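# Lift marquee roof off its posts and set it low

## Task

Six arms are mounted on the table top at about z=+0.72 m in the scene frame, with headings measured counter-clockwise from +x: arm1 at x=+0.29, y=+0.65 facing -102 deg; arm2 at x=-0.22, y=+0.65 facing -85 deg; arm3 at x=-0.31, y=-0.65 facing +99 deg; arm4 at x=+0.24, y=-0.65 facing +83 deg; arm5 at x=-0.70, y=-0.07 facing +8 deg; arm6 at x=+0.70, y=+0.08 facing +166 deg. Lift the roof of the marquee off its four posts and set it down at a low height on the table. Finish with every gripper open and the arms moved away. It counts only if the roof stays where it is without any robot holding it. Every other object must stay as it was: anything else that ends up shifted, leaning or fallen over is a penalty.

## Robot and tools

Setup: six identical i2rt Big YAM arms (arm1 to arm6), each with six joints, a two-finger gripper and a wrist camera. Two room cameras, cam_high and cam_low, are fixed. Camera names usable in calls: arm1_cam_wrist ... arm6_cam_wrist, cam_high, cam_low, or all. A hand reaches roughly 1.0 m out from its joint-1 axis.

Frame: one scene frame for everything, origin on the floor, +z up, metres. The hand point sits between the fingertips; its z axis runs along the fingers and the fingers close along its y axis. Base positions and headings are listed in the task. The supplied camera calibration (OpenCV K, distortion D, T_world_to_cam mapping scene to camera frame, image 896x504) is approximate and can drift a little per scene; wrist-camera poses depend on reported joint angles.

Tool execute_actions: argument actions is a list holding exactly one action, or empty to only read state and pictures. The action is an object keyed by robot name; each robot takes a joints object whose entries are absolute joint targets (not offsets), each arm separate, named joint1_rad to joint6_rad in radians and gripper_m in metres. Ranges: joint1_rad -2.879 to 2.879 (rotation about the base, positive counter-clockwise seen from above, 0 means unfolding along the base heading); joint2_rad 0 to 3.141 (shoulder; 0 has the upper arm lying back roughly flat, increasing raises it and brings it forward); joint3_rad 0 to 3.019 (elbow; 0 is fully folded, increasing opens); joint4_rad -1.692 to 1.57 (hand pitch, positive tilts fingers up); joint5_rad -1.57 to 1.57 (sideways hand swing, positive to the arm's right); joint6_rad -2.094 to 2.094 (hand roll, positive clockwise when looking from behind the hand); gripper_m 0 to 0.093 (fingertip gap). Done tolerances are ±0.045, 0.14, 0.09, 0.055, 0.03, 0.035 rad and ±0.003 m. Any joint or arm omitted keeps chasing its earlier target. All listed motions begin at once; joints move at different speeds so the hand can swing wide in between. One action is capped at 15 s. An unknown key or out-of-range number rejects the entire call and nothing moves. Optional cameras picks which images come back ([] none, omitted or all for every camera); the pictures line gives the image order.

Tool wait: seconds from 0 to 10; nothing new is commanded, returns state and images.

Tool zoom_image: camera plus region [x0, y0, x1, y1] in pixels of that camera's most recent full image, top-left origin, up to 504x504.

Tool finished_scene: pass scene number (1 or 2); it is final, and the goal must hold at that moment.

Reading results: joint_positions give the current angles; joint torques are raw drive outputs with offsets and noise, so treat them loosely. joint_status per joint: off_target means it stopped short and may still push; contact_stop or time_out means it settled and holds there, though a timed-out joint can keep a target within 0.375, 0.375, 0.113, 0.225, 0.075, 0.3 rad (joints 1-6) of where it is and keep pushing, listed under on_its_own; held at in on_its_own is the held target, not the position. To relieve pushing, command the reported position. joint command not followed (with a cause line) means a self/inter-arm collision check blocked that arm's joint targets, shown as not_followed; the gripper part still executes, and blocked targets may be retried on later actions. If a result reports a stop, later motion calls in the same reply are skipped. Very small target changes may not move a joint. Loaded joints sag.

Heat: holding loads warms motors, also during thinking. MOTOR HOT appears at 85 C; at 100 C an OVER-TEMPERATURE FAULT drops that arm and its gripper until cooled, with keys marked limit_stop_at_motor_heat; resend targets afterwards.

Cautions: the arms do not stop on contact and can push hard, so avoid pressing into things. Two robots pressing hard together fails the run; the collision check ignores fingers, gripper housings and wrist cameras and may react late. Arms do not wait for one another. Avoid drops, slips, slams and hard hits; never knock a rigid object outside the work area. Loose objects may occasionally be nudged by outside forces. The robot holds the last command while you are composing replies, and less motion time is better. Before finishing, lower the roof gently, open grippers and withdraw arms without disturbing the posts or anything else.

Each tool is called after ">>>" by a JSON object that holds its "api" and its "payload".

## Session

>>> {"api": "execute_actions", "payload": {"actions": []}}

Scene clock: 0.00 s.
Joint torques (N m, as the arm reports them, + toward a larger angle): no reading
Motor temperatures (°C, as the motors report them): arm1=[26 25 29 25 26 27] | arm2=[25 24 29 25 23 25] | arm3=[26 27 30 25 25 26] | arm4=[24 26 27 24 25 27] | arm5=[26 26 27 26 25 24] | arm6=[26 26 29 27 26 26]
arm1.joint_positions: joint1_rad=+0.246 joint2_rad=+0.433 joint3_rad=+0.565 joint4_rad=-1.250 joint5_rad=+0.216 joint6_rad=-0.388 gripper_m=+0.094
arm1.joint_status: not commanded
arm1.hand: x=+0.2673 y=+0.4558 z=+0.9848 quat_wxyz=(-0.044, -0.530, -0.812, +0.240) (m; scene frame)
arm2.joint_positions: joint1_rad=-0.352 joint2_rad=+0.510 joint3_rad=+0.407 joint4_rad=-0.998 joint5_rad=-0.252 joint6_rad=+0.285 gripper_m=+0.094
arm2.joint_status: not commanded
arm2.hand: x=-0.2439 y=+0.4339 z=+0.8994 quat_wxyz=(-0.249, -0.838, -0.479, +0.079) (m; scene frame)
arm3.joint_positions: joint1_rad=+0.117 joint2_rad=+0.339 joint3_rad=+0.667 joint4_rad=-1.399 joint5_rad=+0.297 joint6_rad=+0.502 gripper_m=+0.094
arm3.joint_status: not commanded
arm3.hand: x=-0.3055 y=-0.4771 z=+1.0335 quat_wxyz=(-0.227, +0.566, -0.775, -0.164) (m; scene frame)
arm4.joint_positions: joint1_rad=-0.200 joint2_rad=+0.470 joint3_rad=+0.480 joint4_rad=-1.106 joint5_rad=-0.134 joint6_rad=-0.564 gripper_m=+0.095
arm4.joint_status: not commanded
arm4.hand: x=+0.2762 y=-0.4415 z=+0.8945 quat_wxyz=(-0.189, +0.788, -0.568, -0.146) (m; scene frame)
arm5.joint_positions: joint1_rad=+0.401 joint2_rad=+0.408 joint3_rad=+0.600 joint4_rad=-1.301 joint5_rad=+0.088 joint6_rad=+0.258 gripper_m=+0.094
arm5.joint_status: not commanded
arm5.hand: x=-0.5373 y=+0.0214 z=+0.9688 quat_wxyz=(-0.227, +0.148, -0.962, -0.047) (m; scene frame)
arm6.joint_positions: joint1_rad=-0.310 joint2_rad=+0.496 joint3_rad=+0.455 joint4_rad=-1.054 joint5_rad=-0.290 joint6_rad=-0.212 gripper_m=+0.095
arm6.joint_status: not commanded
arm6.hand: x=+0.4937 y=+0.1533 z=+0.8967 quat_wxyz=(+0.044, +0.954, -0.137, -0.265) (m; scene frame)
pictures: arm1_cam_wrist, arm2_cam_wrist, arm3_cam_wrist, arm4_cam_wrist, arm5_cam_wrist, arm6_cam_wrist, cam_high, cam_low
Images, in order (width x height): arm1_cam_wrist 896x504, arm2_cam_wrist 896x504, arm3_cam_wrist 896x504, arm4_cam_wrist 896x504, arm5_cam_wrist 896x504, arm6_cam_wrist 896x504, cam_high 896x504, cam_low 896x504.

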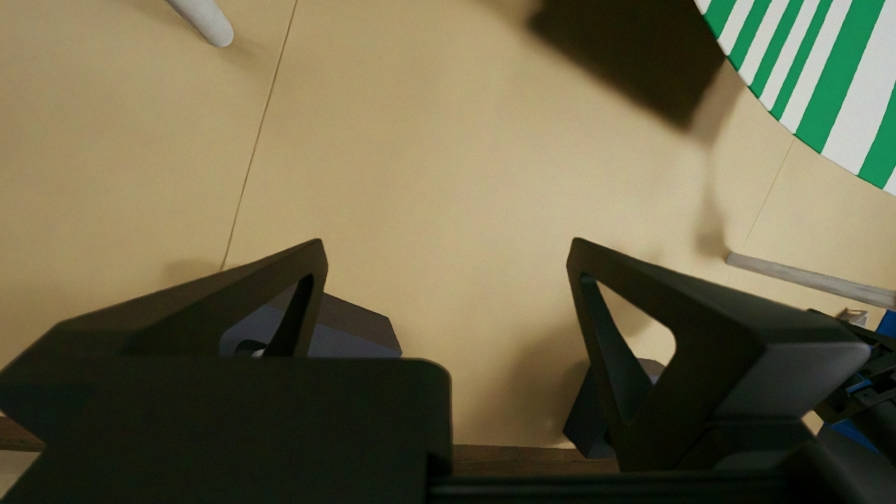

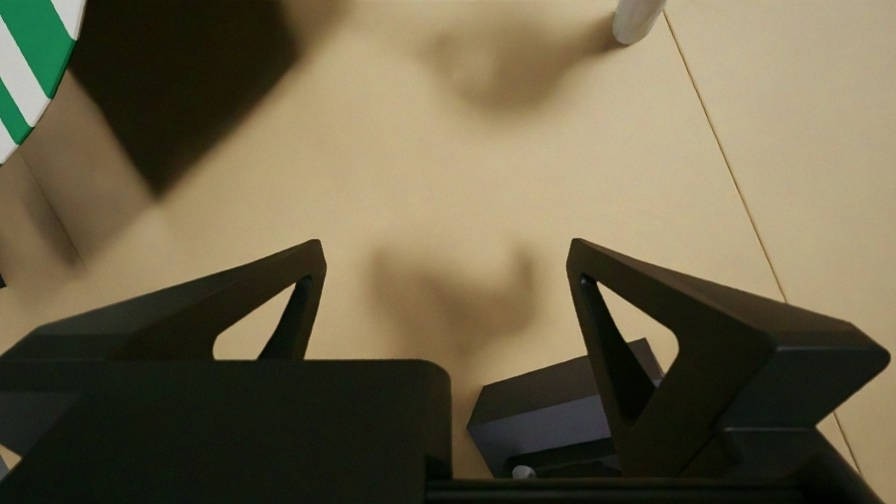

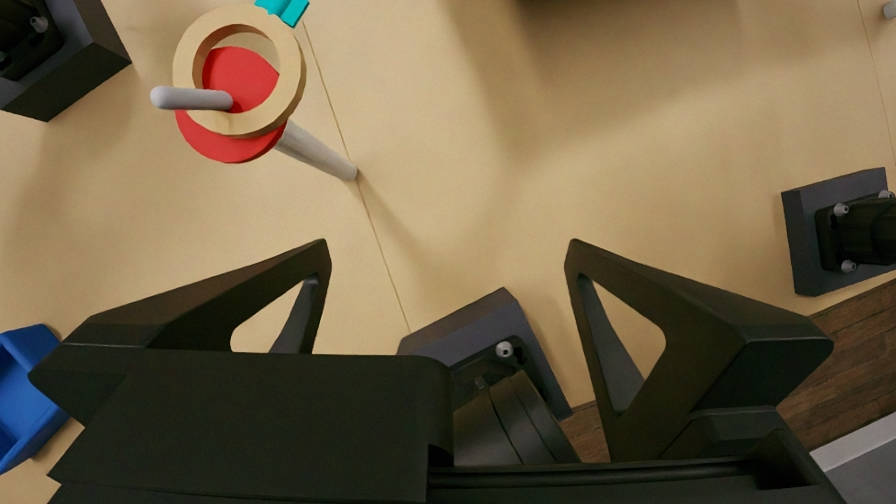

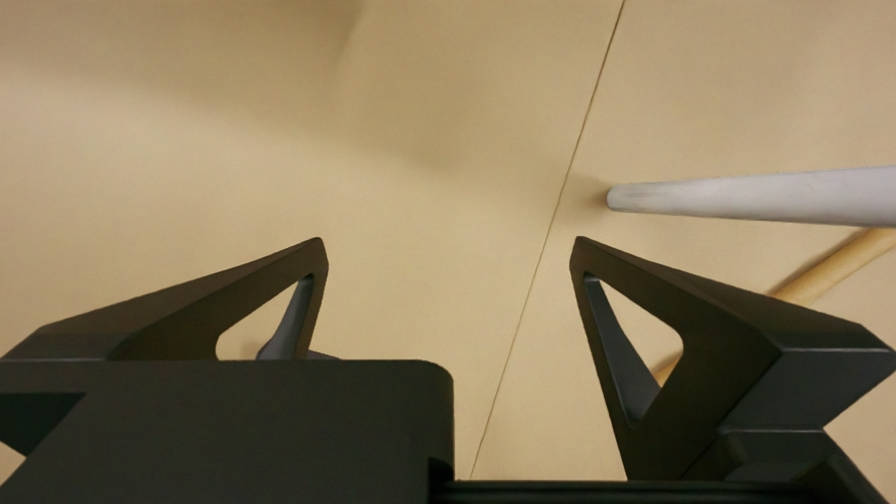

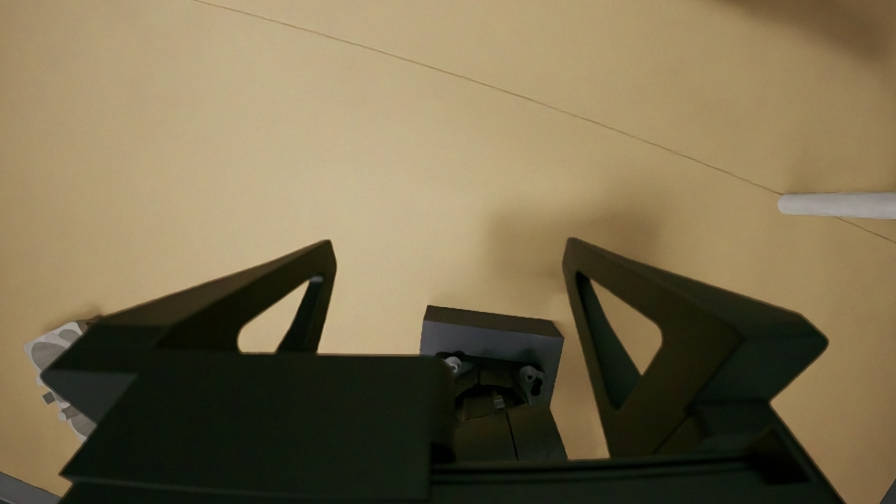

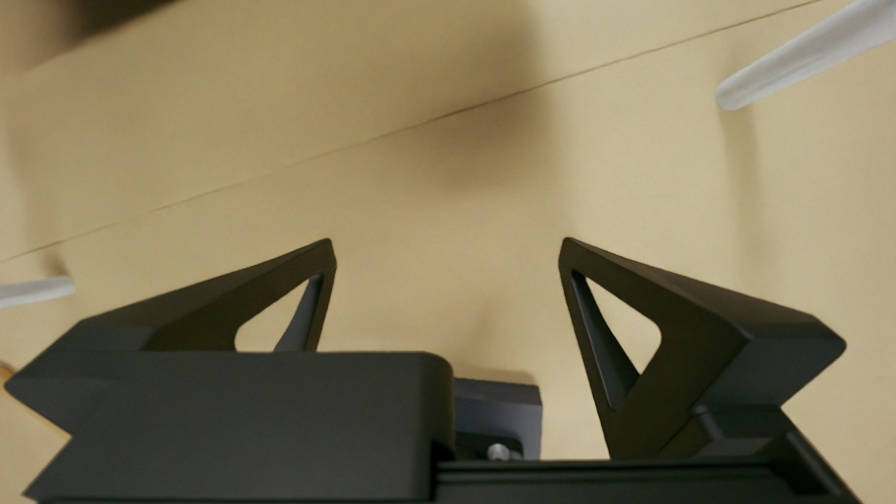

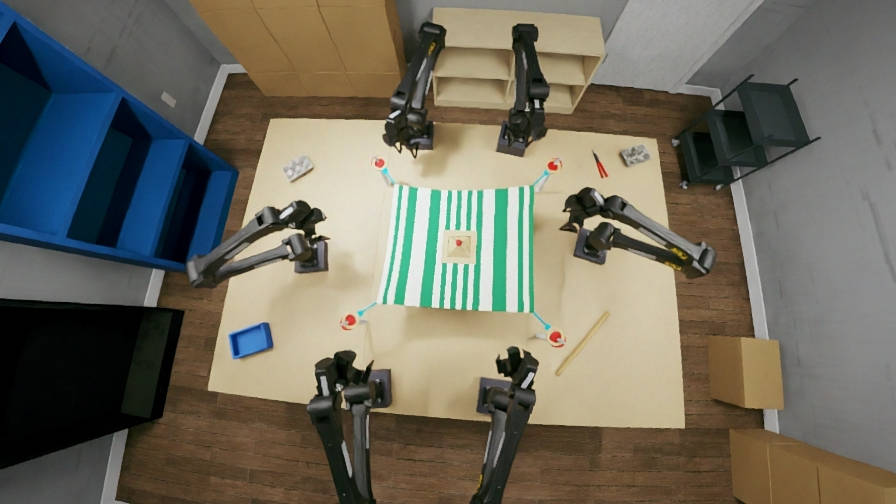

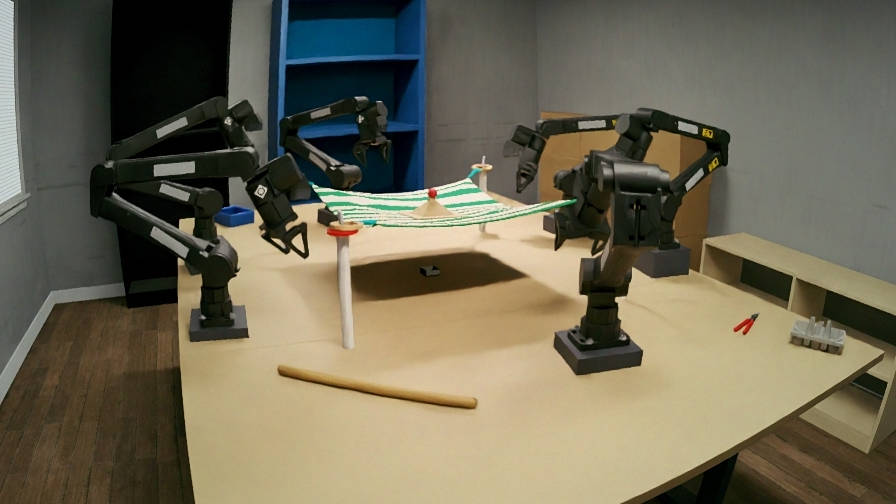

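>>> {"api": "execute_actions", "payload": {"actions": [{"arm1":{"joints":{"joint2_rad":0.9,"joint3_rad":1.26,"joint4_rad":-1.6,"joint5_rad":0,"joint6_rad":1.05}},"arm2":{"joints":{"joint1_rad":-0.1,"joint2_rad":0.9,"joint3_rad":1.27,"joint4_rad":-1.57,"joint5_rad":0,"joint6_rad":-1.1}},"arm3":{"joints":{"joint1_rad":0.09,"joint2_rad":0.75,"joint3_rad":1.18,"joint4_rad":-1.53,"joint5_rad":0,"joint6_rad":1.1}},"arm4":{"joints":{"joint1_rad":-0.1,"joint2_rad":1.0,"joint3_rad":1.39,"joint4_rad":-1.675,"joint5_rad":0,"joint6_rad":-1.3}},"arm5":{"joints":{"joint1_rad":0,"joint2_rad":0.2}},"arm6":{"joints":{"joint1_rad":0.2,"joint2_rad":0.2,"joint4_rad":-1.3}}}], "cameras": []}}

>>> {"api": "execute_actions", "payload": {"actions": [{"arm1":{"joints":{"joint1_rad":0.575,"joint2_rad":1.112}},"arm2":{"joints":{"joint1_rad":-0.45,"joint2_rad":1.152}},"arm3":{"joints":{"joint2_rad":1.095}},"arm4":{"joints":{"joint1_rad":-0.48,"joint2_rad":1.178}}}], "cameras": ["arm1_cam_wrist","arm2_cam_wrist","arm3_cam_wrist","arm4_cam_wrist","cam_low"]}}

>>> {"api": "zoom_image", "payload": {"camera": "cam_low", "region": [380, 240, 480, 300]}}

Scene clock: 14.90 s.
Joint torques (N m, as the arm reports them, + toward a larger angle): arm1=[ 0.06 -4.93 13.91  0.81 -0.13  0.09] | arm2=[ 1.6  -0.45 10.74  0.04  0.08 -0.08] | arm3=[ 0.61 -0.85 12.04  0.57 -0.13  0.12] | arm4=[ 1.37 -4.58 13.24  0.51 -0.04 -0.06] | arm5=[ 0.86  3.61 11.27  1.48  0.14  0.03] | arm6=[ 0.12  3.17  9.88  0.32 -0.18  0.  ]
Motor temperatures (°C, as the motors report them): arm1=[26 25 32 25 26 27] | arm2=[25 24 33 25 23 25] | arm3=[26 27 33 25 25 26] | arm4=[24 26 31 24 25 27] | arm5=[26 26 30 26 25 24] | arm6=[26 26 32 27 26 26]
arm1.joint_positions: joint1_rad=+0.246 joint2_rad=+0.899 joint3_rad=+1.221 joint4_rad=-1.592 joint5_rad=+0.003 joint6_rad=+1.040 gripper_m=+0.094
arm1.joint_status: all done
arm1.hand: x=+0.3101 y=+0.3741 z=+1.1558 quat_wxyz=(-0.143, -0.944, -0.295, +0.035) (m; scene frame)
arm2.joint_positions: joint1_rad=-0.107 joint2_rad=+0.900 joint3_rad=+1.222 joint4_rad=-1.560 joint5_rad=-0.002 joint6_rad=-1.083 gripper_m=+0.094
arm2.joint_status: all done
arm2.hand: x=-0.2376 y=+0.3684 z=+1.1362 quat_wxyz=(-0.036, -0.267, -0.949, +0.161) (m; scene frame)
arm3.joint_positions: joint1_rad=+0.096 joint2_rad=+0.749 joint3_rad=+1.125 joint4_rad=-1.517 joint5_rad=+0.003 joint6_rad=+1.087 gripper_m=+0.094
arm3.joint_status: all done
arm3.hand: x=-0.3718 y=-0.4058 z=+1.1531 quat_wxyz=(-0.028, +0.349, -0.914, -0.207) (m; scene frame)
arm4.joint_positions: joint1_rad=-0.107 joint2_rad=+1.000 joint3_rad=+1.356 joint4_rad=-1.660 joint5_rad=-0.003 joint6_rad=-1.291 gripper_m=+0.095
arm4.joint_status: all done
arm4.hand: x=+0.2970 y=-0.3539 z=+1.1260 quat_wxyz=(-0.127, +0.966, -0.227, -0.012) (m; scene frame)
arm5.joint_positions: joint1_rad=+0.008 joint2_rad=+0.201 joint3_rad=+0.600 joint4_rad=-1.301 joint5_rad=+0.088 joint6_rad=+0.258 gripper_m=+0.094
arm5.joint_status: all done
arm5.hand: x=-0.5326 y=-0.0508 z=+1.0019 quat_wxyz=(-0.331, -0.046, -0.942, -0.026) (m; scene frame)
arm6.joint_positions: joint1_rad=+0.195 joint2_rad=+0.199 joint3_rad=+0.455 joint4_rad=-1.286 joint5_rad=-0.290 joint6_rad=-0.212 gripper_m=+0.095
arm6.joint_status: all done
arm6.hand: x=+0.5396 y=+0.0420 z=+0.9193 quat_wxyz=(+0.106, +0.949, +0.109, -0.278) (m; scene frame)
pictures: none
No camera images: the call's "cameras" was empty. Leave "cameras" out to get every camera's image.

Scene clock: 16.10 s.
Joint torques (N m, as the arm reports them, + toward a larger angle): arm1=[ 0.53 -8.64 13.74  0.54 -0.04  0.1 ] | arm2=[ 1.14 -4.64 10.67 -0.36 -0.02 -0.08] | arm3=[ 0.36 -7.6  11.09 -0.15 -0.13  0.14] | arm4=[ 0.58 -8.85 13.22  0.27 -0.12 -0.05] | arm5=[ 0.87  3.59 11.28  1.5   0.14  0.03] | arm6=[-0.04  2.95 10.09  0.29 -0.22 -0.02]
Motor temperatures (°C, as the motors report them): arm1=[26 25 32 25 26 27] | arm2=[25 24 33 25 23 25] | arm3=[26 27 33 25 25 26] | arm4=[24 26 31 24 25 27] | arm5=[26 26 30 26 25 24] | arm6=[26 26 33 27 26 26]
arm1.joint_positions: joint1_rad=+0.570 joint2_rad=+1.118 joint3_rad=+1.223 joint4_rad=-1.594 joint5_rad=+0.001 joint6_rad=+1.041 gripper_m=+0.094
arm1.joint_status: all done
arm1.hand: x=+0.4128 y=+0.3558 z=+1.0959 quat_wxyz=(-0.037, -0.894, -0.447, +0.002) (m; scene frame)
arm2.joint_positions: joint1_rad=-0.450 joint2_rad=+1.160 joint3_rad=+1.223 joint4_rad=-1.563 joint5_rad=+0.000 joint6_rad=-1.085 gripper_m=+0.094
arm2.joint_status: all done
arm2.hand: x=-0.3512 y=+0.3454 z=+1.0622 quat_wxyz=(-0.002, -0.431, -0.902, +0.035) (m; scene frame)
arm3.joint_positions: joint1_rad=+0.096 joint2_rad=+1.110 joint3_rad=+1.137 joint4_rad=-1.520 joint5_rad=+0.002 joint6_rad=+1.088 gripper_m=+0.094
arm3.joint_status: all done
arm3.hand: x=-0.3876 y=-0.3416 z=+1.0628 quat_wxyz=(-0.007, +0.356, -0.934, -0.034) (m; scene frame)
arm4.joint_positions: joint1_rad=-0.479 joint2_rad=+1.185 joint3_rad=+1.357 joint4_rad=-1.663 joint5_rad=-0.001 joint6_rad=-1.292 gripper_m=+0.095
arm4.joint_status: all done
arm4.hand: x=+0.4211 y=-0.3589 z=+1.0704 quat_wxyz=(-0.033, +0.914, -0.404, +0.002) (m; scene frame)
arm5.joint_positions: joint1_rad=+0.008 joint2_rad=+0.201 joint3_rad=+0.600 joint4_rad=-1.301 joint5_rad=+0.088 joint6_rad=+0.258 gripper_m=+0.094
arm5.joint_status: not commanded
arm5.hand: x=-0.5326 y=-0.0508 z=+1.0019 quat_wxyz=(-0.331, -0.046, -0.942, -0.026) (m; scene frame)
arm6.joint_positions: joint1_rad=+0.195 joint2_rad=+0.199 joint3_rad=+0.455 joint4_rad=-1.286 joint5_rad=-0.290 joint6_rad=-0.212 gripper_m=+0.095
arm6.joint_status: not commanded
arm6.hand: x=+0.5396 y=+0.0420 z=+0.9193 quat_wxyz=(+0.106, +0.949, +0.109, -0.278) (m; scene frame)
pictures: arm1_cam_wrist, arm2_cam_wrist, arm3_cam_wrist, arm4_cam_wrist, cam_low
camera_calibration (this result's frames):
arm1_cam_wrist: T_world_to_cam=[[-0.804612, 0.590088, -0.066309, 0.189814], [0.466029, 0.696731, 0.545328, -1.03155], [0.367991, 0.407876, -0.835596, 0.740784], [0, 0, 0, 1]] pos_world=[0.360855, 0.304556, 1.19411]
arm2_cam_wrist: T_world_to_cam=[[-0.778922, -0.623679, 0.0656046, -0.126065], [-0.49089, 0.671472, 0.555115, -0.991966], [-0.390265, 0.400187, -0.829183, 0.728661], [0, 0, 0, 1]] pos_world=[-0.30077, 0.295853, 1.16312]
arm3_cam_wrist: T_world_to_cam=[[0.657232, -0.750864, -0.0651811, 0.0671655], [-0.598778, -0.572713, 0.55988, -1.02135], [-0.457723, -0.328942, -0.826006, 0.71201], [0, 0, 0, 1]] pos_world=[-0.329803, -0.3003, 1.16434]
arm4_cam_wrist: T_world_to_cam=[[0.737955, 0.671718, 0.0649363, -0.140771], [0.520938, -0.628177, 0.577942, -1.0592], [0.429006, -0.392668, -0.81349, 0.675355], [0, 0, 0, 1]] pos_world=[0.365931, -0.305619, 1.17069]
Images, in order (width x height): arm1_cam_wrist 896x504, arm2_cam_wrist 896x504, arm3_cam_wrist 896x504, arm4_cam_wrist 896x504, cam_low 896x504.

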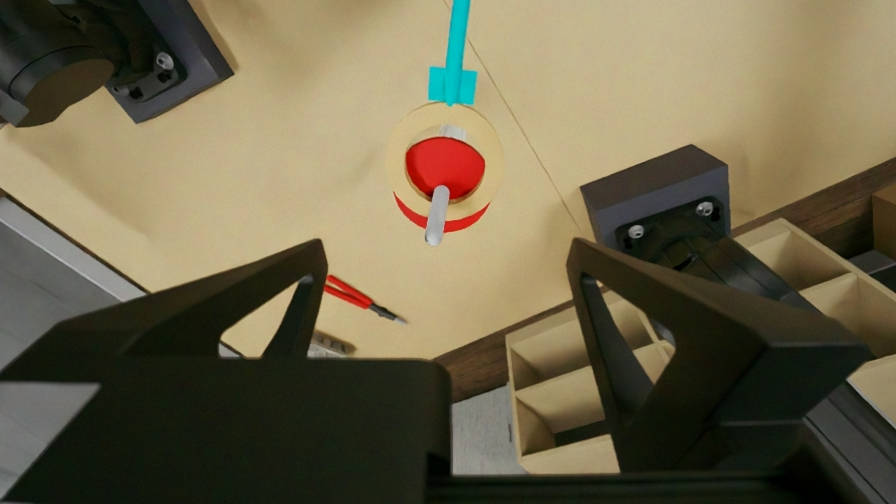

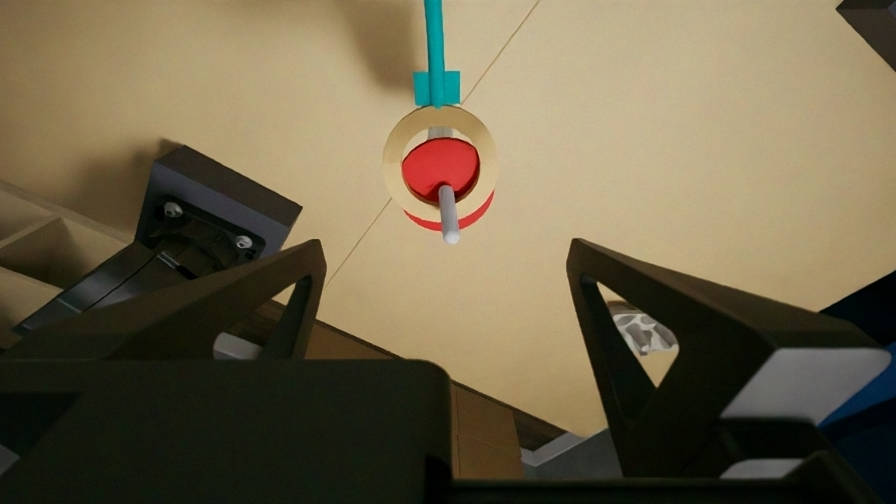

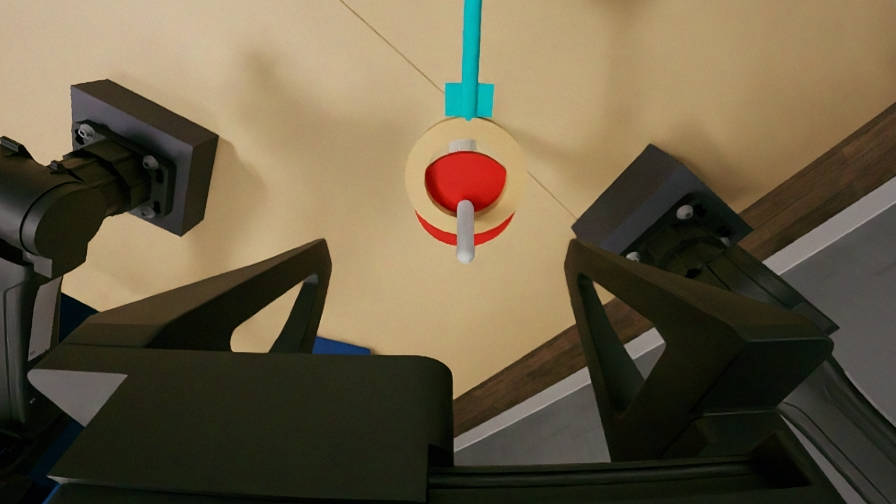

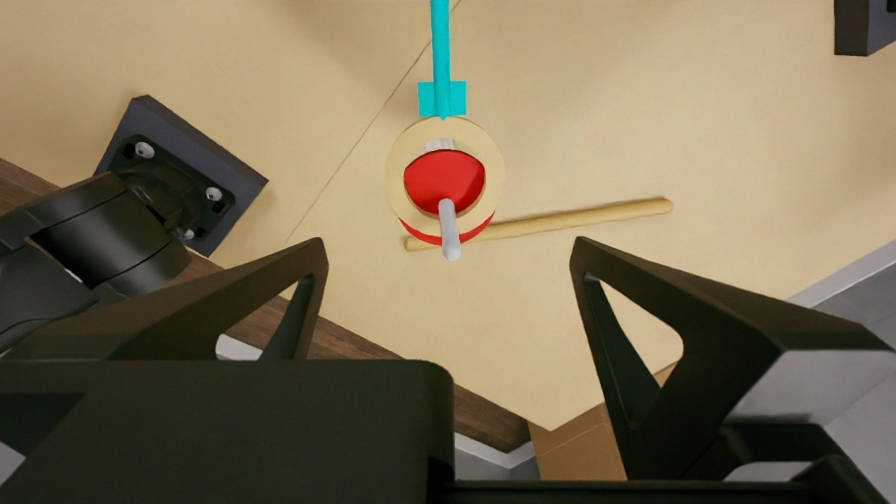

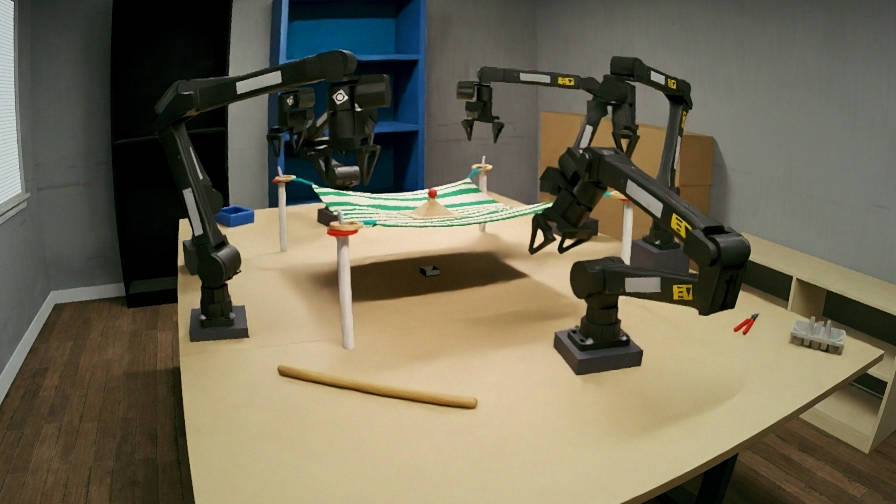

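Region (380, 240, 480, 300) of cam_low's 896x504 image, scaled by 5.040, with more detail than that image has; it fills the top 302 rows of this view, and the rest is white.

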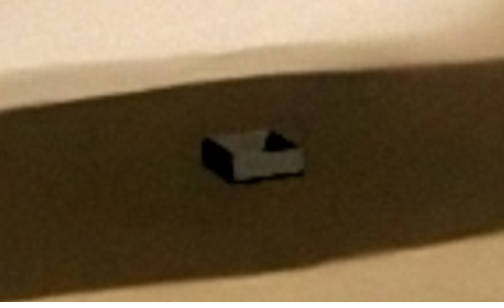

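>>> {"api": "execute_actions", "payload": {"actions": [{"arm1":{"joints":{"joint2_rad":1.152,"joint3_rad":1.012,"joint4_rad":-1.346,"joint6_rad":1.13}},"arm2":{"joints":{"joint2_rad":1.175,"joint3_rad":1.0,"joint4_rad":-1.30}},"arm3":{"joints":{"joint1_rad":0.08,"joint2_rad":1.13,"joint3_rad":0.954,"joint4_rad":-1.30}},"arm4":{"joints":{"joint3_rad":1.146,"joint4_rad":-1.434}}}], "cameras": ["arm1_cam_wrist","arm2_cam_wrist","arm3_cam_wrist","arm4_cam_wrist"]}}

Scene clock: 24.53 s.
Joint torques (N m, as the arm reports them, + toward a larger angle): arm1=[ 0.51 -8.17 10.71  1.07 -0.04  0.11] | arm2=[ 1.17 -4.62  8.08  0.49 -0.02 -0.09] | arm3=[ 0.3  -5.61  8.67  1.15 -0.1   0.14] | arm4=[ 0.71 -7.79 10.3   1.32 -0.11 -0.06] | arm5=[ 0.82  3.62 11.28  1.49  0.14  0.03] | arm6=[-0.47  2.98  9.95  0.23 -0.21 -0.04]
Motor temperatures (°C, as the motors report them): arm1=[26 25 33 25 26 27] | arm2=[25 24 34 25 23 25] | arm3=[26 27 34 25 25 26] | arm4=[24 26 32 24 25 27] | arm5=[26 26 31 26 25 24] | arm6=[26 26 33 27 26 26]
arm1.joint_positions: joint1_rad=+0.570 joint2_rad=+1.151 joint3_rad=+1.010 joint4_rad=-1.355 joint5_rad=+0.001 joint6_rad=+1.120 gripper_m=+0.094
arm1.joint_status: all done
arm1.hand: x=+0.4161 y=+0.3482 z=+1.0053 quat_wxyz=(-0.034, -0.911, -0.412, +0.001) (m; scene frame)
arm2.joint_positions: joint1_rad=-0.450 joint2_rad=+1.182 joint3_rad=+0.987 joint4_rad=-1.313 joint5_rad=+0.000 joint6_rad=-1.085 gripper_m=+0.094
arm2.joint_status: all done
arm2.hand: x=-0.3510 y=+0.3457 z=+0.9659 quat_wxyz=(-0.002, -0.431, -0.902, +0.031) (m; scene frame)
arm3.joint_positions: joint1_rad=+0.087 joint2_rad=+1.120 joint3_rad=+0.946 joint4_rad=-1.315 joint5_rad=+0.002 joint6_rad=+1.088 gripper_m=+0.094
arm3.joint_status: all done
arm3.hand: x=-0.3841 y=-0.3427 z=+0.9872 quat_wxyz=(-0.007, +0.352, -0.935, -0.035) (m; scene frame)
arm4.joint_positions: joint1_rad=-0.479 joint2_rad=+1.173 joint3_rad=+1.145 joint4_rad=-1.450 joint5_rad=-0.001 joint6_rad=-1.292 gripper_m=+0.095
arm4.joint_status: all done
arm4.hand: x=+0.4223 y=-0.3564 z=+0.9932 quat_wxyz=(-0.039, +0.914, -0.404, +0.003) (m; scene frame)
arm5.joint_positions: joint1_rad=+0.008 joint2_rad=+0.201 joint3_rad=+0.600 joint4_rad=-1.301 joint5_rad=+0.088 joint6_rad=+0.258 gripper_m=+0.094
arm5.joint_status: not commanded
arm5.hand: x=-0.5326 y=-0.0508 z=+1.0019 quat_wxyz=(-0.331, -0.046, -0.942, -0.026) (m; scene frame)
arm6.joint_positions: joint1_rad=+0.195 joint2_rad=+0.199 joint3_rad=+0.455 joint4_rad=-1.286 joint5_rad=-0.290 joint6_rad=-0.212 gripper_m=+0.095
arm6.joint_status: not commanded
arm6.hand: x=+0.5396 y=+0.0420 z=+0.9193 quat_wxyz=(+0.106, +0.949, +0.109, -0.278) (m; scene frame)
pictures: arm1_cam_wrist, arm2_cam_wrist, arm3_cam_wrist, arm4_cam_wrist
camera_calibration (this result's frames):
arm1_cam_wrist: T_world_to_cam=[[-0.755506, 0.652105, -0.062998, 0.145573], [0.517821, 0.653288, 0.552337, -0.991895], [0.401338, 0.384672, -0.831237, 0.656828], [0, 0, 0, 1]] pos_world=[0.359995, 0.3004, 1.10301]
arm2_cam_wrist: T_world_to_cam=[[-0.779116, -0.624139, 0.0585519, -0.112551], [-0.49265, 0.667371, 0.558491, -0.94107], [-0.387652, 0.406284, -0.827441, 0.645889], [0, 0, 0, 1]] pos_world=[-0.300928, 0.295381, 1.0666]
arm3_cam_wrist: T_world_to_cam=[[0.650303, -0.756666, -0.0675432, 0.0567321], [-0.603685, -0.568698, 0.558701, -0.976901], [-0.461162, -0.32255, -0.826614, 0.652308], [0, 0, 0, 1]] pos_world=[-0.325814, -0.302232, 1.08883]
arm4_cam_wrist: T_world_to_cam=[[0.737543, 0.670979, 0.0762734, -0.149664], [0.517335, -0.633999, 0.574812, -1.01117], [0.434044, -0.38449, -0.814723, 0.615078], [0, 0, 0, 1]] pos_world=[0.366526, -0.304167, 1.09377]
Images, in order (width x height): arm1_cam_wrist 896x504, arm2_cam_wrist 896x504, arm3_cam_wrist 896x504, arm4_cam_wrist 896x504.

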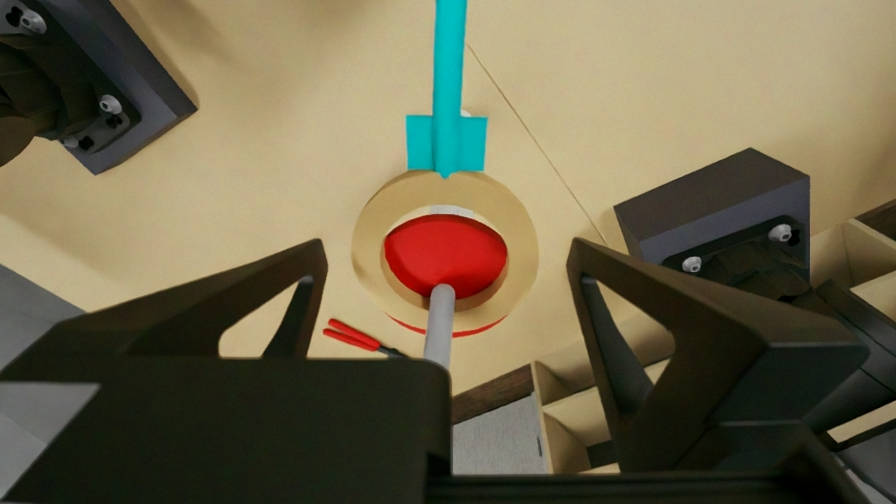

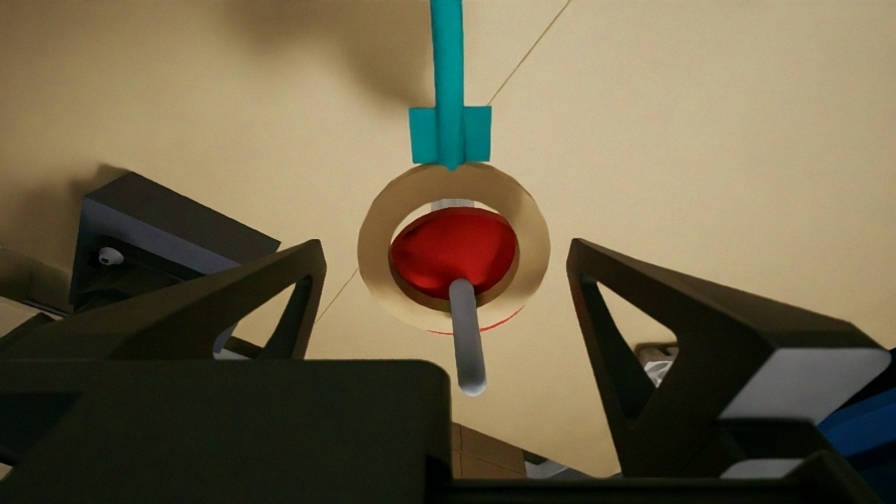

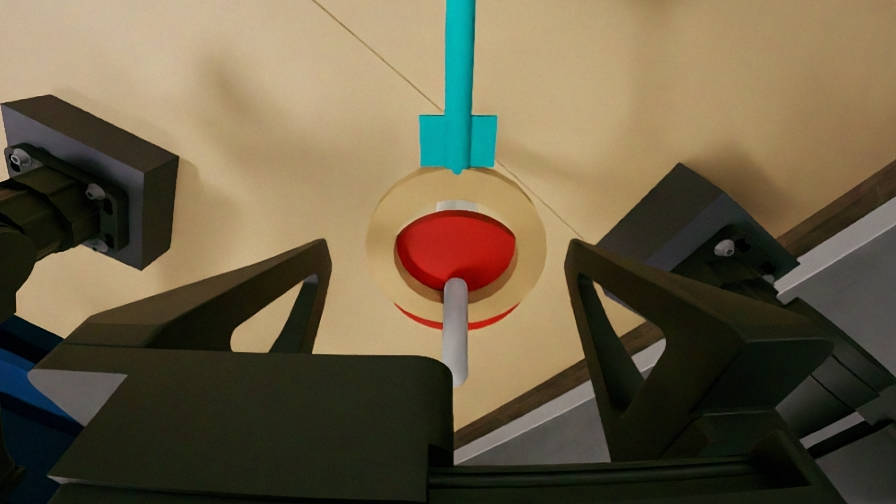

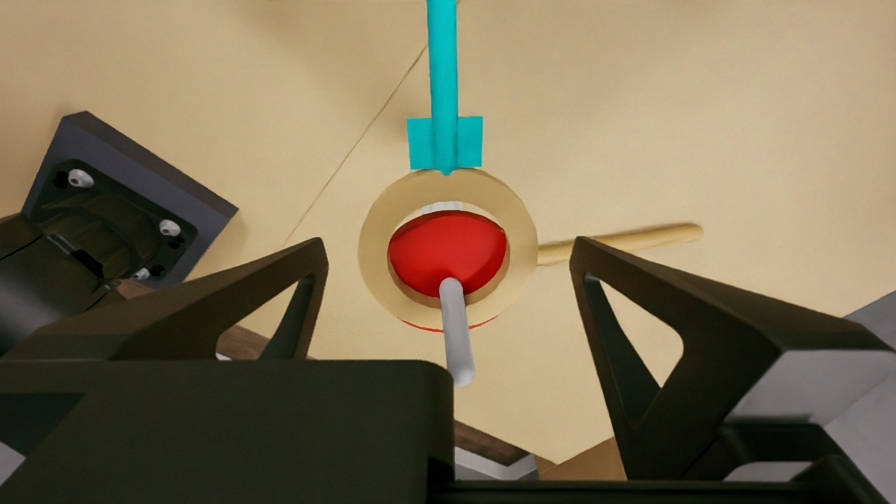

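>>> {"api": "execute_actions", "payload": {"actions": [{"arm1":{"joints":{"joint3_rad":0.96,"joint4_rad":-1.275}},"arm2":{"joints":{"joint3_rad":0.952,"joint4_rad":-1.22}},"arm3":{"joints":{"joint1_rad":0.105,"joint3_rad":0.895,"joint4_rad":-1.237}},"arm4":{"joints":{"joint1_rad":-0.502,"joint3_rad":1.08,"joint4_rad":-1.358}}}], "cameras": []}}

>>> {"api": "execute_actions", "payload": {"actions": [{"arm1":{"joints":{"gripper_m":0.055}},"arm2":{"joints":{"gripper_m":0.055}},"arm3":{"joints":{"gripper_m":0.055}},"arm4":{"joints":{"gripper_m":0.055}}}], "cameras": ["arm1_cam_wrist","arm2_cam_wrist","arm3_cam_wrist","arm4_cam_wrist"]}}

Scene clock: 33.77 s.
Joint torques (N m, as the arm reports them, + toward a larger angle): arm1=[ 0.5  -8.61 10.16  1.12 -0.04  0.11] | arm2=[ 1.15 -4.47  7.59  0.6  -0.02 -0.08] | arm3=[ 1.58 -5.23  8.19  1.16 -0.11  0.14] | arm4=[-0.19 -7.73 10.15  1.34 -0.12 -0.06] | arm5=[ 0.86  3.61 11.29  1.49  0.14  0.03] | arm6=[-0.17  2.81  9.96  0.22 -0.19 -0.01]
Motor temperatures (°C, as the motors report them): arm1=[26 26 33 25 26 27] | arm2=[25 24 33 25 23 25] | arm3=[26 27 34 25 25 26] | arm4=[24 26 31 24 25 27] | arm5=[26 26 32 26 25 24] | arm6=[26 26 34 27 26 26]
arm1.joint_positions: joint1_rad=+0.570 joint2_rad=+1.151 joint3_rad=+0.963 joint4_rad=-1.285 joint5_rad=+0.001 joint6_rad=+1.121 gripper_m=+0.094
arm1.joint_status: all done
arm1.hand: x=+0.4172 y=+0.3458 z=+0.9880 quat_wxyz=(-0.046, -0.910, -0.411, +0.001) (m; scene frame)
arm2.joint_positions: joint1_rad=-0.450 joint2_rad=+1.182 joint3_rad=+0.946 joint4_rad=-1.234 joint5_rad=+0.000 joint6_rad=-1.085 gripper_m=+0.094
arm2.joint_status: all done
arm2.hand: x=-0.3534 y=+0.3401 z=+0.9514 quat_wxyz=(-0.002, -0.430, -0.901, +0.051) (m; scene frame)
arm3.joint_positions: joint1_rad=+0.098 joint2_rad=+1.120 joint3_rad=+0.892 joint4_rad=-1.251 joint5_rad=+0.002 joint6_rad=+1.088 gripper_m=+0.094
arm3.joint_status: all done
arm3.hand: x=-0.3869 y=-0.3455 z=+0.9671 quat_wxyz=(-0.008, +0.357, -0.933, -0.040) (m; scene frame)
arm4.joint_positions: joint1_rad=-0.493 joint2_rad=+1.173 joint3_rad=+1.080 joint4_rad=-1.375 joint5_rad=-0.001 joint6_rad=-1.292 gripper_m=+0.095
arm4.joint_status: all done
arm4.hand: x=+0.4267 y=-0.3581 z=+0.9689 quat_wxyz=(-0.044, +0.911, -0.410, +0.004) (m; scene frame)
arm5.joint_positions: joint1_rad=+0.008 joint2_rad=+0.201 joint3_rad=+0.600 joint4_rad=-1.301 joint5_rad=+0.088 joint6_rad=+0.258 gripper_m=+0.094
arm5.joint_status: not commanded
arm5.hand: x=-0.5326 y=-0.0508 z=+1.0019 quat_wxyz=(-0.331, -0.046, -0.942, -0.026) (m; scene frame)
arm6.joint_positions: joint1_rad=+0.195 joint2_rad=+0.199 joint3_rad=+0.455 joint4_rad=-1.286 joint5_rad=-0.290 joint6_rad=-0.212 gripper_m=+0.095
arm6.joint_status: not commanded
arm6.hand: x=+0.5396 y=+0.0420 z=+0.9193 quat_wxyz=(+0.106, +0.949, +0.109, -0.278) (m; scene frame)
pictures: none
No camera images: the call's "cameras" was empty. Leave "cameras" out to get every camera's image.

Scene clock: 34.33 s.
Joint torques (N m, as the arm reports them, + toward a larger angle): arm1=[ 0.48 -8.55 10.26  1.1  -0.03  0.1 ] | arm2=[ 1.16 -4.69  7.62  0.58 -0.02 -0.08] | arm3=[ 1.7  -5.31  8.26  1.11 -0.14  0.17] | arm4=[-0.08 -7.8  10.16  1.32 -0.12 -0.06] | arm5=[ 0.85  3.59 11.28  1.5   0.14  0.03] | arm6=[ 0.33  2.89 10.25  0.24 -0.21 -0.02]
Motor temperatures (°C, as the motors report them): arm1=[26 26 33 25 26 27] | arm2=[25 24 33 25 23 25] | arm3=[26 27 34 25 25 26] | arm4=[24 26 31 24 25 27] | arm5=[26 26 32 26 25 24] | arm6=[26 26 34 27 26 26]
arm1.joint_positions: joint1_rad=+0.570 joint2_rad=+1.151 joint3_rad=+0.963 joint4_rad=-1.284 joint5_rad=+0.001 joint6_rad=+1.121 gripper_m=+0.066
arm1.joint_status: gripper_m off_target (ended at +0.066, target +0.055)
arm1.hand: x=+0.4172 y=+0.3456 z=+0.9880 quat_wxyz=(-0.046, -0.910, -0.411, +0.001) (m; scene frame)
arm2.joint_positions: joint1_rad=-0.450 joint2_rad=+1.182 joint3_rad=+0.946 joint4_rad=-1.234 joint5_rad=+0.000 joint6_rad=-1.085 gripper_m=+0.067
arm2.joint_status: gripper_m off_target (ended at +0.067, target +0.055)
arm2.hand: x=-0.3534 y=+0.3401 z=+0.9514 quat_wxyz=(-0.002, -0.430, -0.901, +0.051) (m; scene frame)
arm3.joint_positions: joint1_rad=+0.098 joint2_rad=+1.120 joint3_rad=+0.892 joint4_rad=-1.251 joint5_rad=+0.003 joint6_rad=+1.088 gripper_m=+0.067
arm3.joint_status: gripper_m off_target (ended at +0.067, target +0.055)
arm3.hand: x=-0.3868 y=-0.3453 z=+0.9671 quat_wxyz=(-0.008, +0.357, -0.933, -0.040) (m; scene frame)
arm4.joint_positions: joint1_rad=-0.493 joint2_rad=+1.173 joint3_rad=+1.080 joint4_rad=-1.375 joint5_rad=-0.001 joint6_rad=-1.292 gripper_m=+0.066
arm4.joint_status: gripper_m off_target (ended at +0.066, target +0.055)
arm4.hand: x=+0.4267 y=-0.3581 z=+0.9689 quat_wxyz=(-0.044, +0.911, -0.410, +0.004) (m; scene frame)
arm5.joint_positions: joint1_rad=+0.008 joint2_rad=+0.201 joint3_rad=+0.600 joint4_rad=-1.301 joint5_rad=+0.088 joint6_rad=+0.258 gripper_m=+0.094
arm5.joint_status: not commanded
arm5.hand: x=-0.5326 y=-0.0508 z=+1.0019 quat_wxyz=(-0.331, -0.046, -0.942, -0.026) (m; scene frame)
arm6.joint_positions: joint1_rad=+0.195 joint2_rad=+0.199 joint3_rad=+0.455 joint4_rad=-1.286 joint5_rad=-0.290 joint6_rad=-0.212 gripper_m=+0.095
arm6.joint_status: not commanded
arm6.hand: x=+0.5396 y=+0.0420 z=+0.9193 quat_wxyz=(+0.106, +0.949, +0.109, -0.278) (m; scene frame)
pictures: arm1_cam_wrist, arm2_cam_wrist, arm3_cam_wrist, arm4_cam_wrist
camera_calibration (this result's frames):
arm1_cam_wrist: T_world_to_cam=[[-0.754303, 0.651067, -0.0844972, 0.168109], [0.513203, 0.664998, 0.542586, -0.973688], [0.40945, 0.36591, -0.835739, 0.650518], [0, 0, 0, 1]] pos_world=[0.36015, 0.300019, 1.08618]
arm2_cam_wrist: T_world_to_cam=[[-0.77798, -0.621453, 0.0924292, -0.149822], [-0.484285, 0.686866, 0.541926, -0.918341], [-0.400267, 0.376845, -0.835328, 0.64833], [0, 0, 0, 1]] pos_world=[-0.301792, 0.29335, 1.05309]
arm3_cam_wrist: T_world_to_cam=[[0.658199, -0.748977, -0.076203, 0.0692622], [-0.596352, -0.580482, 0.554441, -0.965981], [-0.459499, -0.319489, -0.828727, 0.637343], [0, 0, 0, 1]] pos_world=[-0.328794, -0.305235, 1.06904]
arm4_cam_wrist: T_world_to_cam=[[0.746215, 0.660011, 0.0868794, -0.167795], [0.505076, -0.646334, 0.571971, -0.996967], [0.43366, -0.382933, -0.81566, 0.594311], [0, 0, 0, 1]] pos_world=[0.371026, -0.306046, 1.06957]
Images, in order (width x height): arm1_cam_wrist 896x504, arm2_cam_wrist 896x504, arm3_cam_wrist 896x504, arm4_cam_wrist 896x504.

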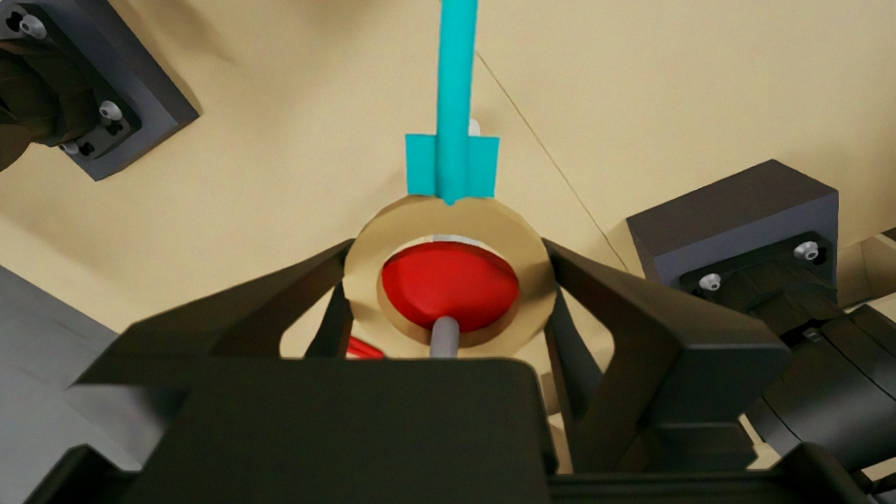

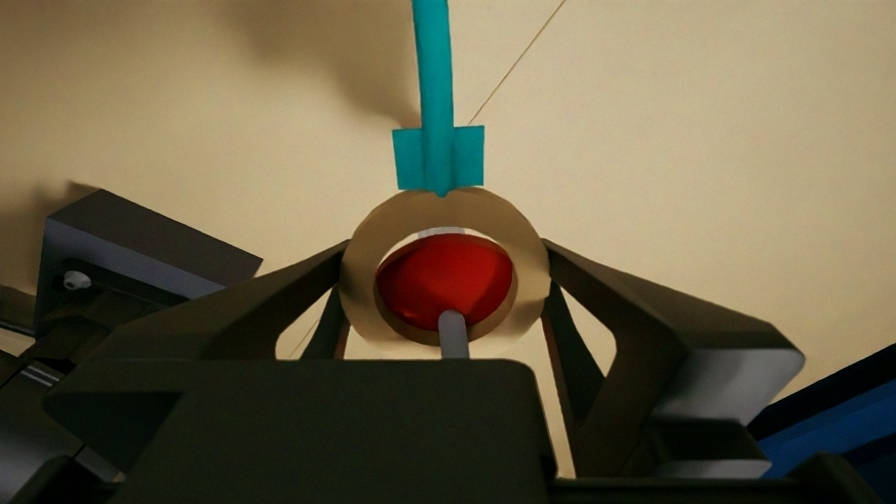

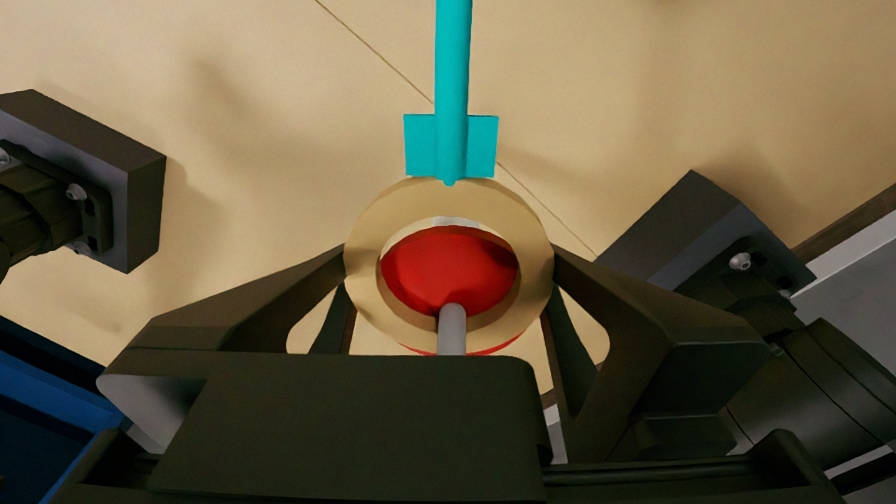

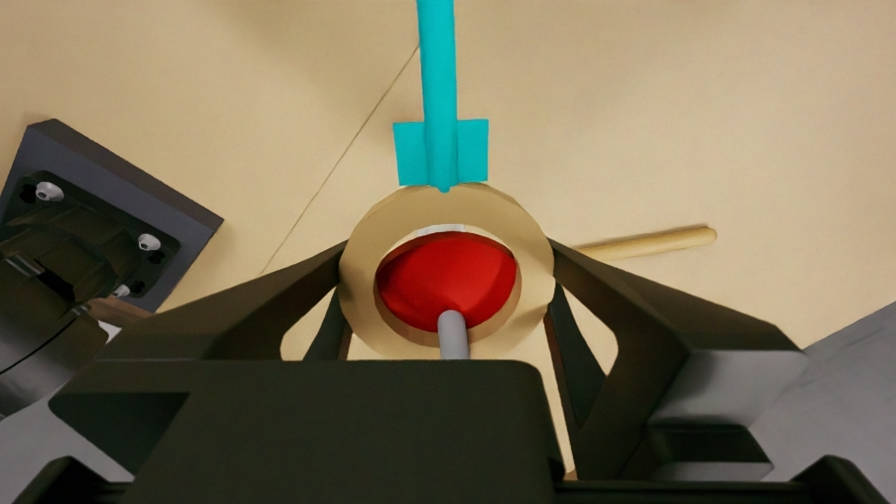

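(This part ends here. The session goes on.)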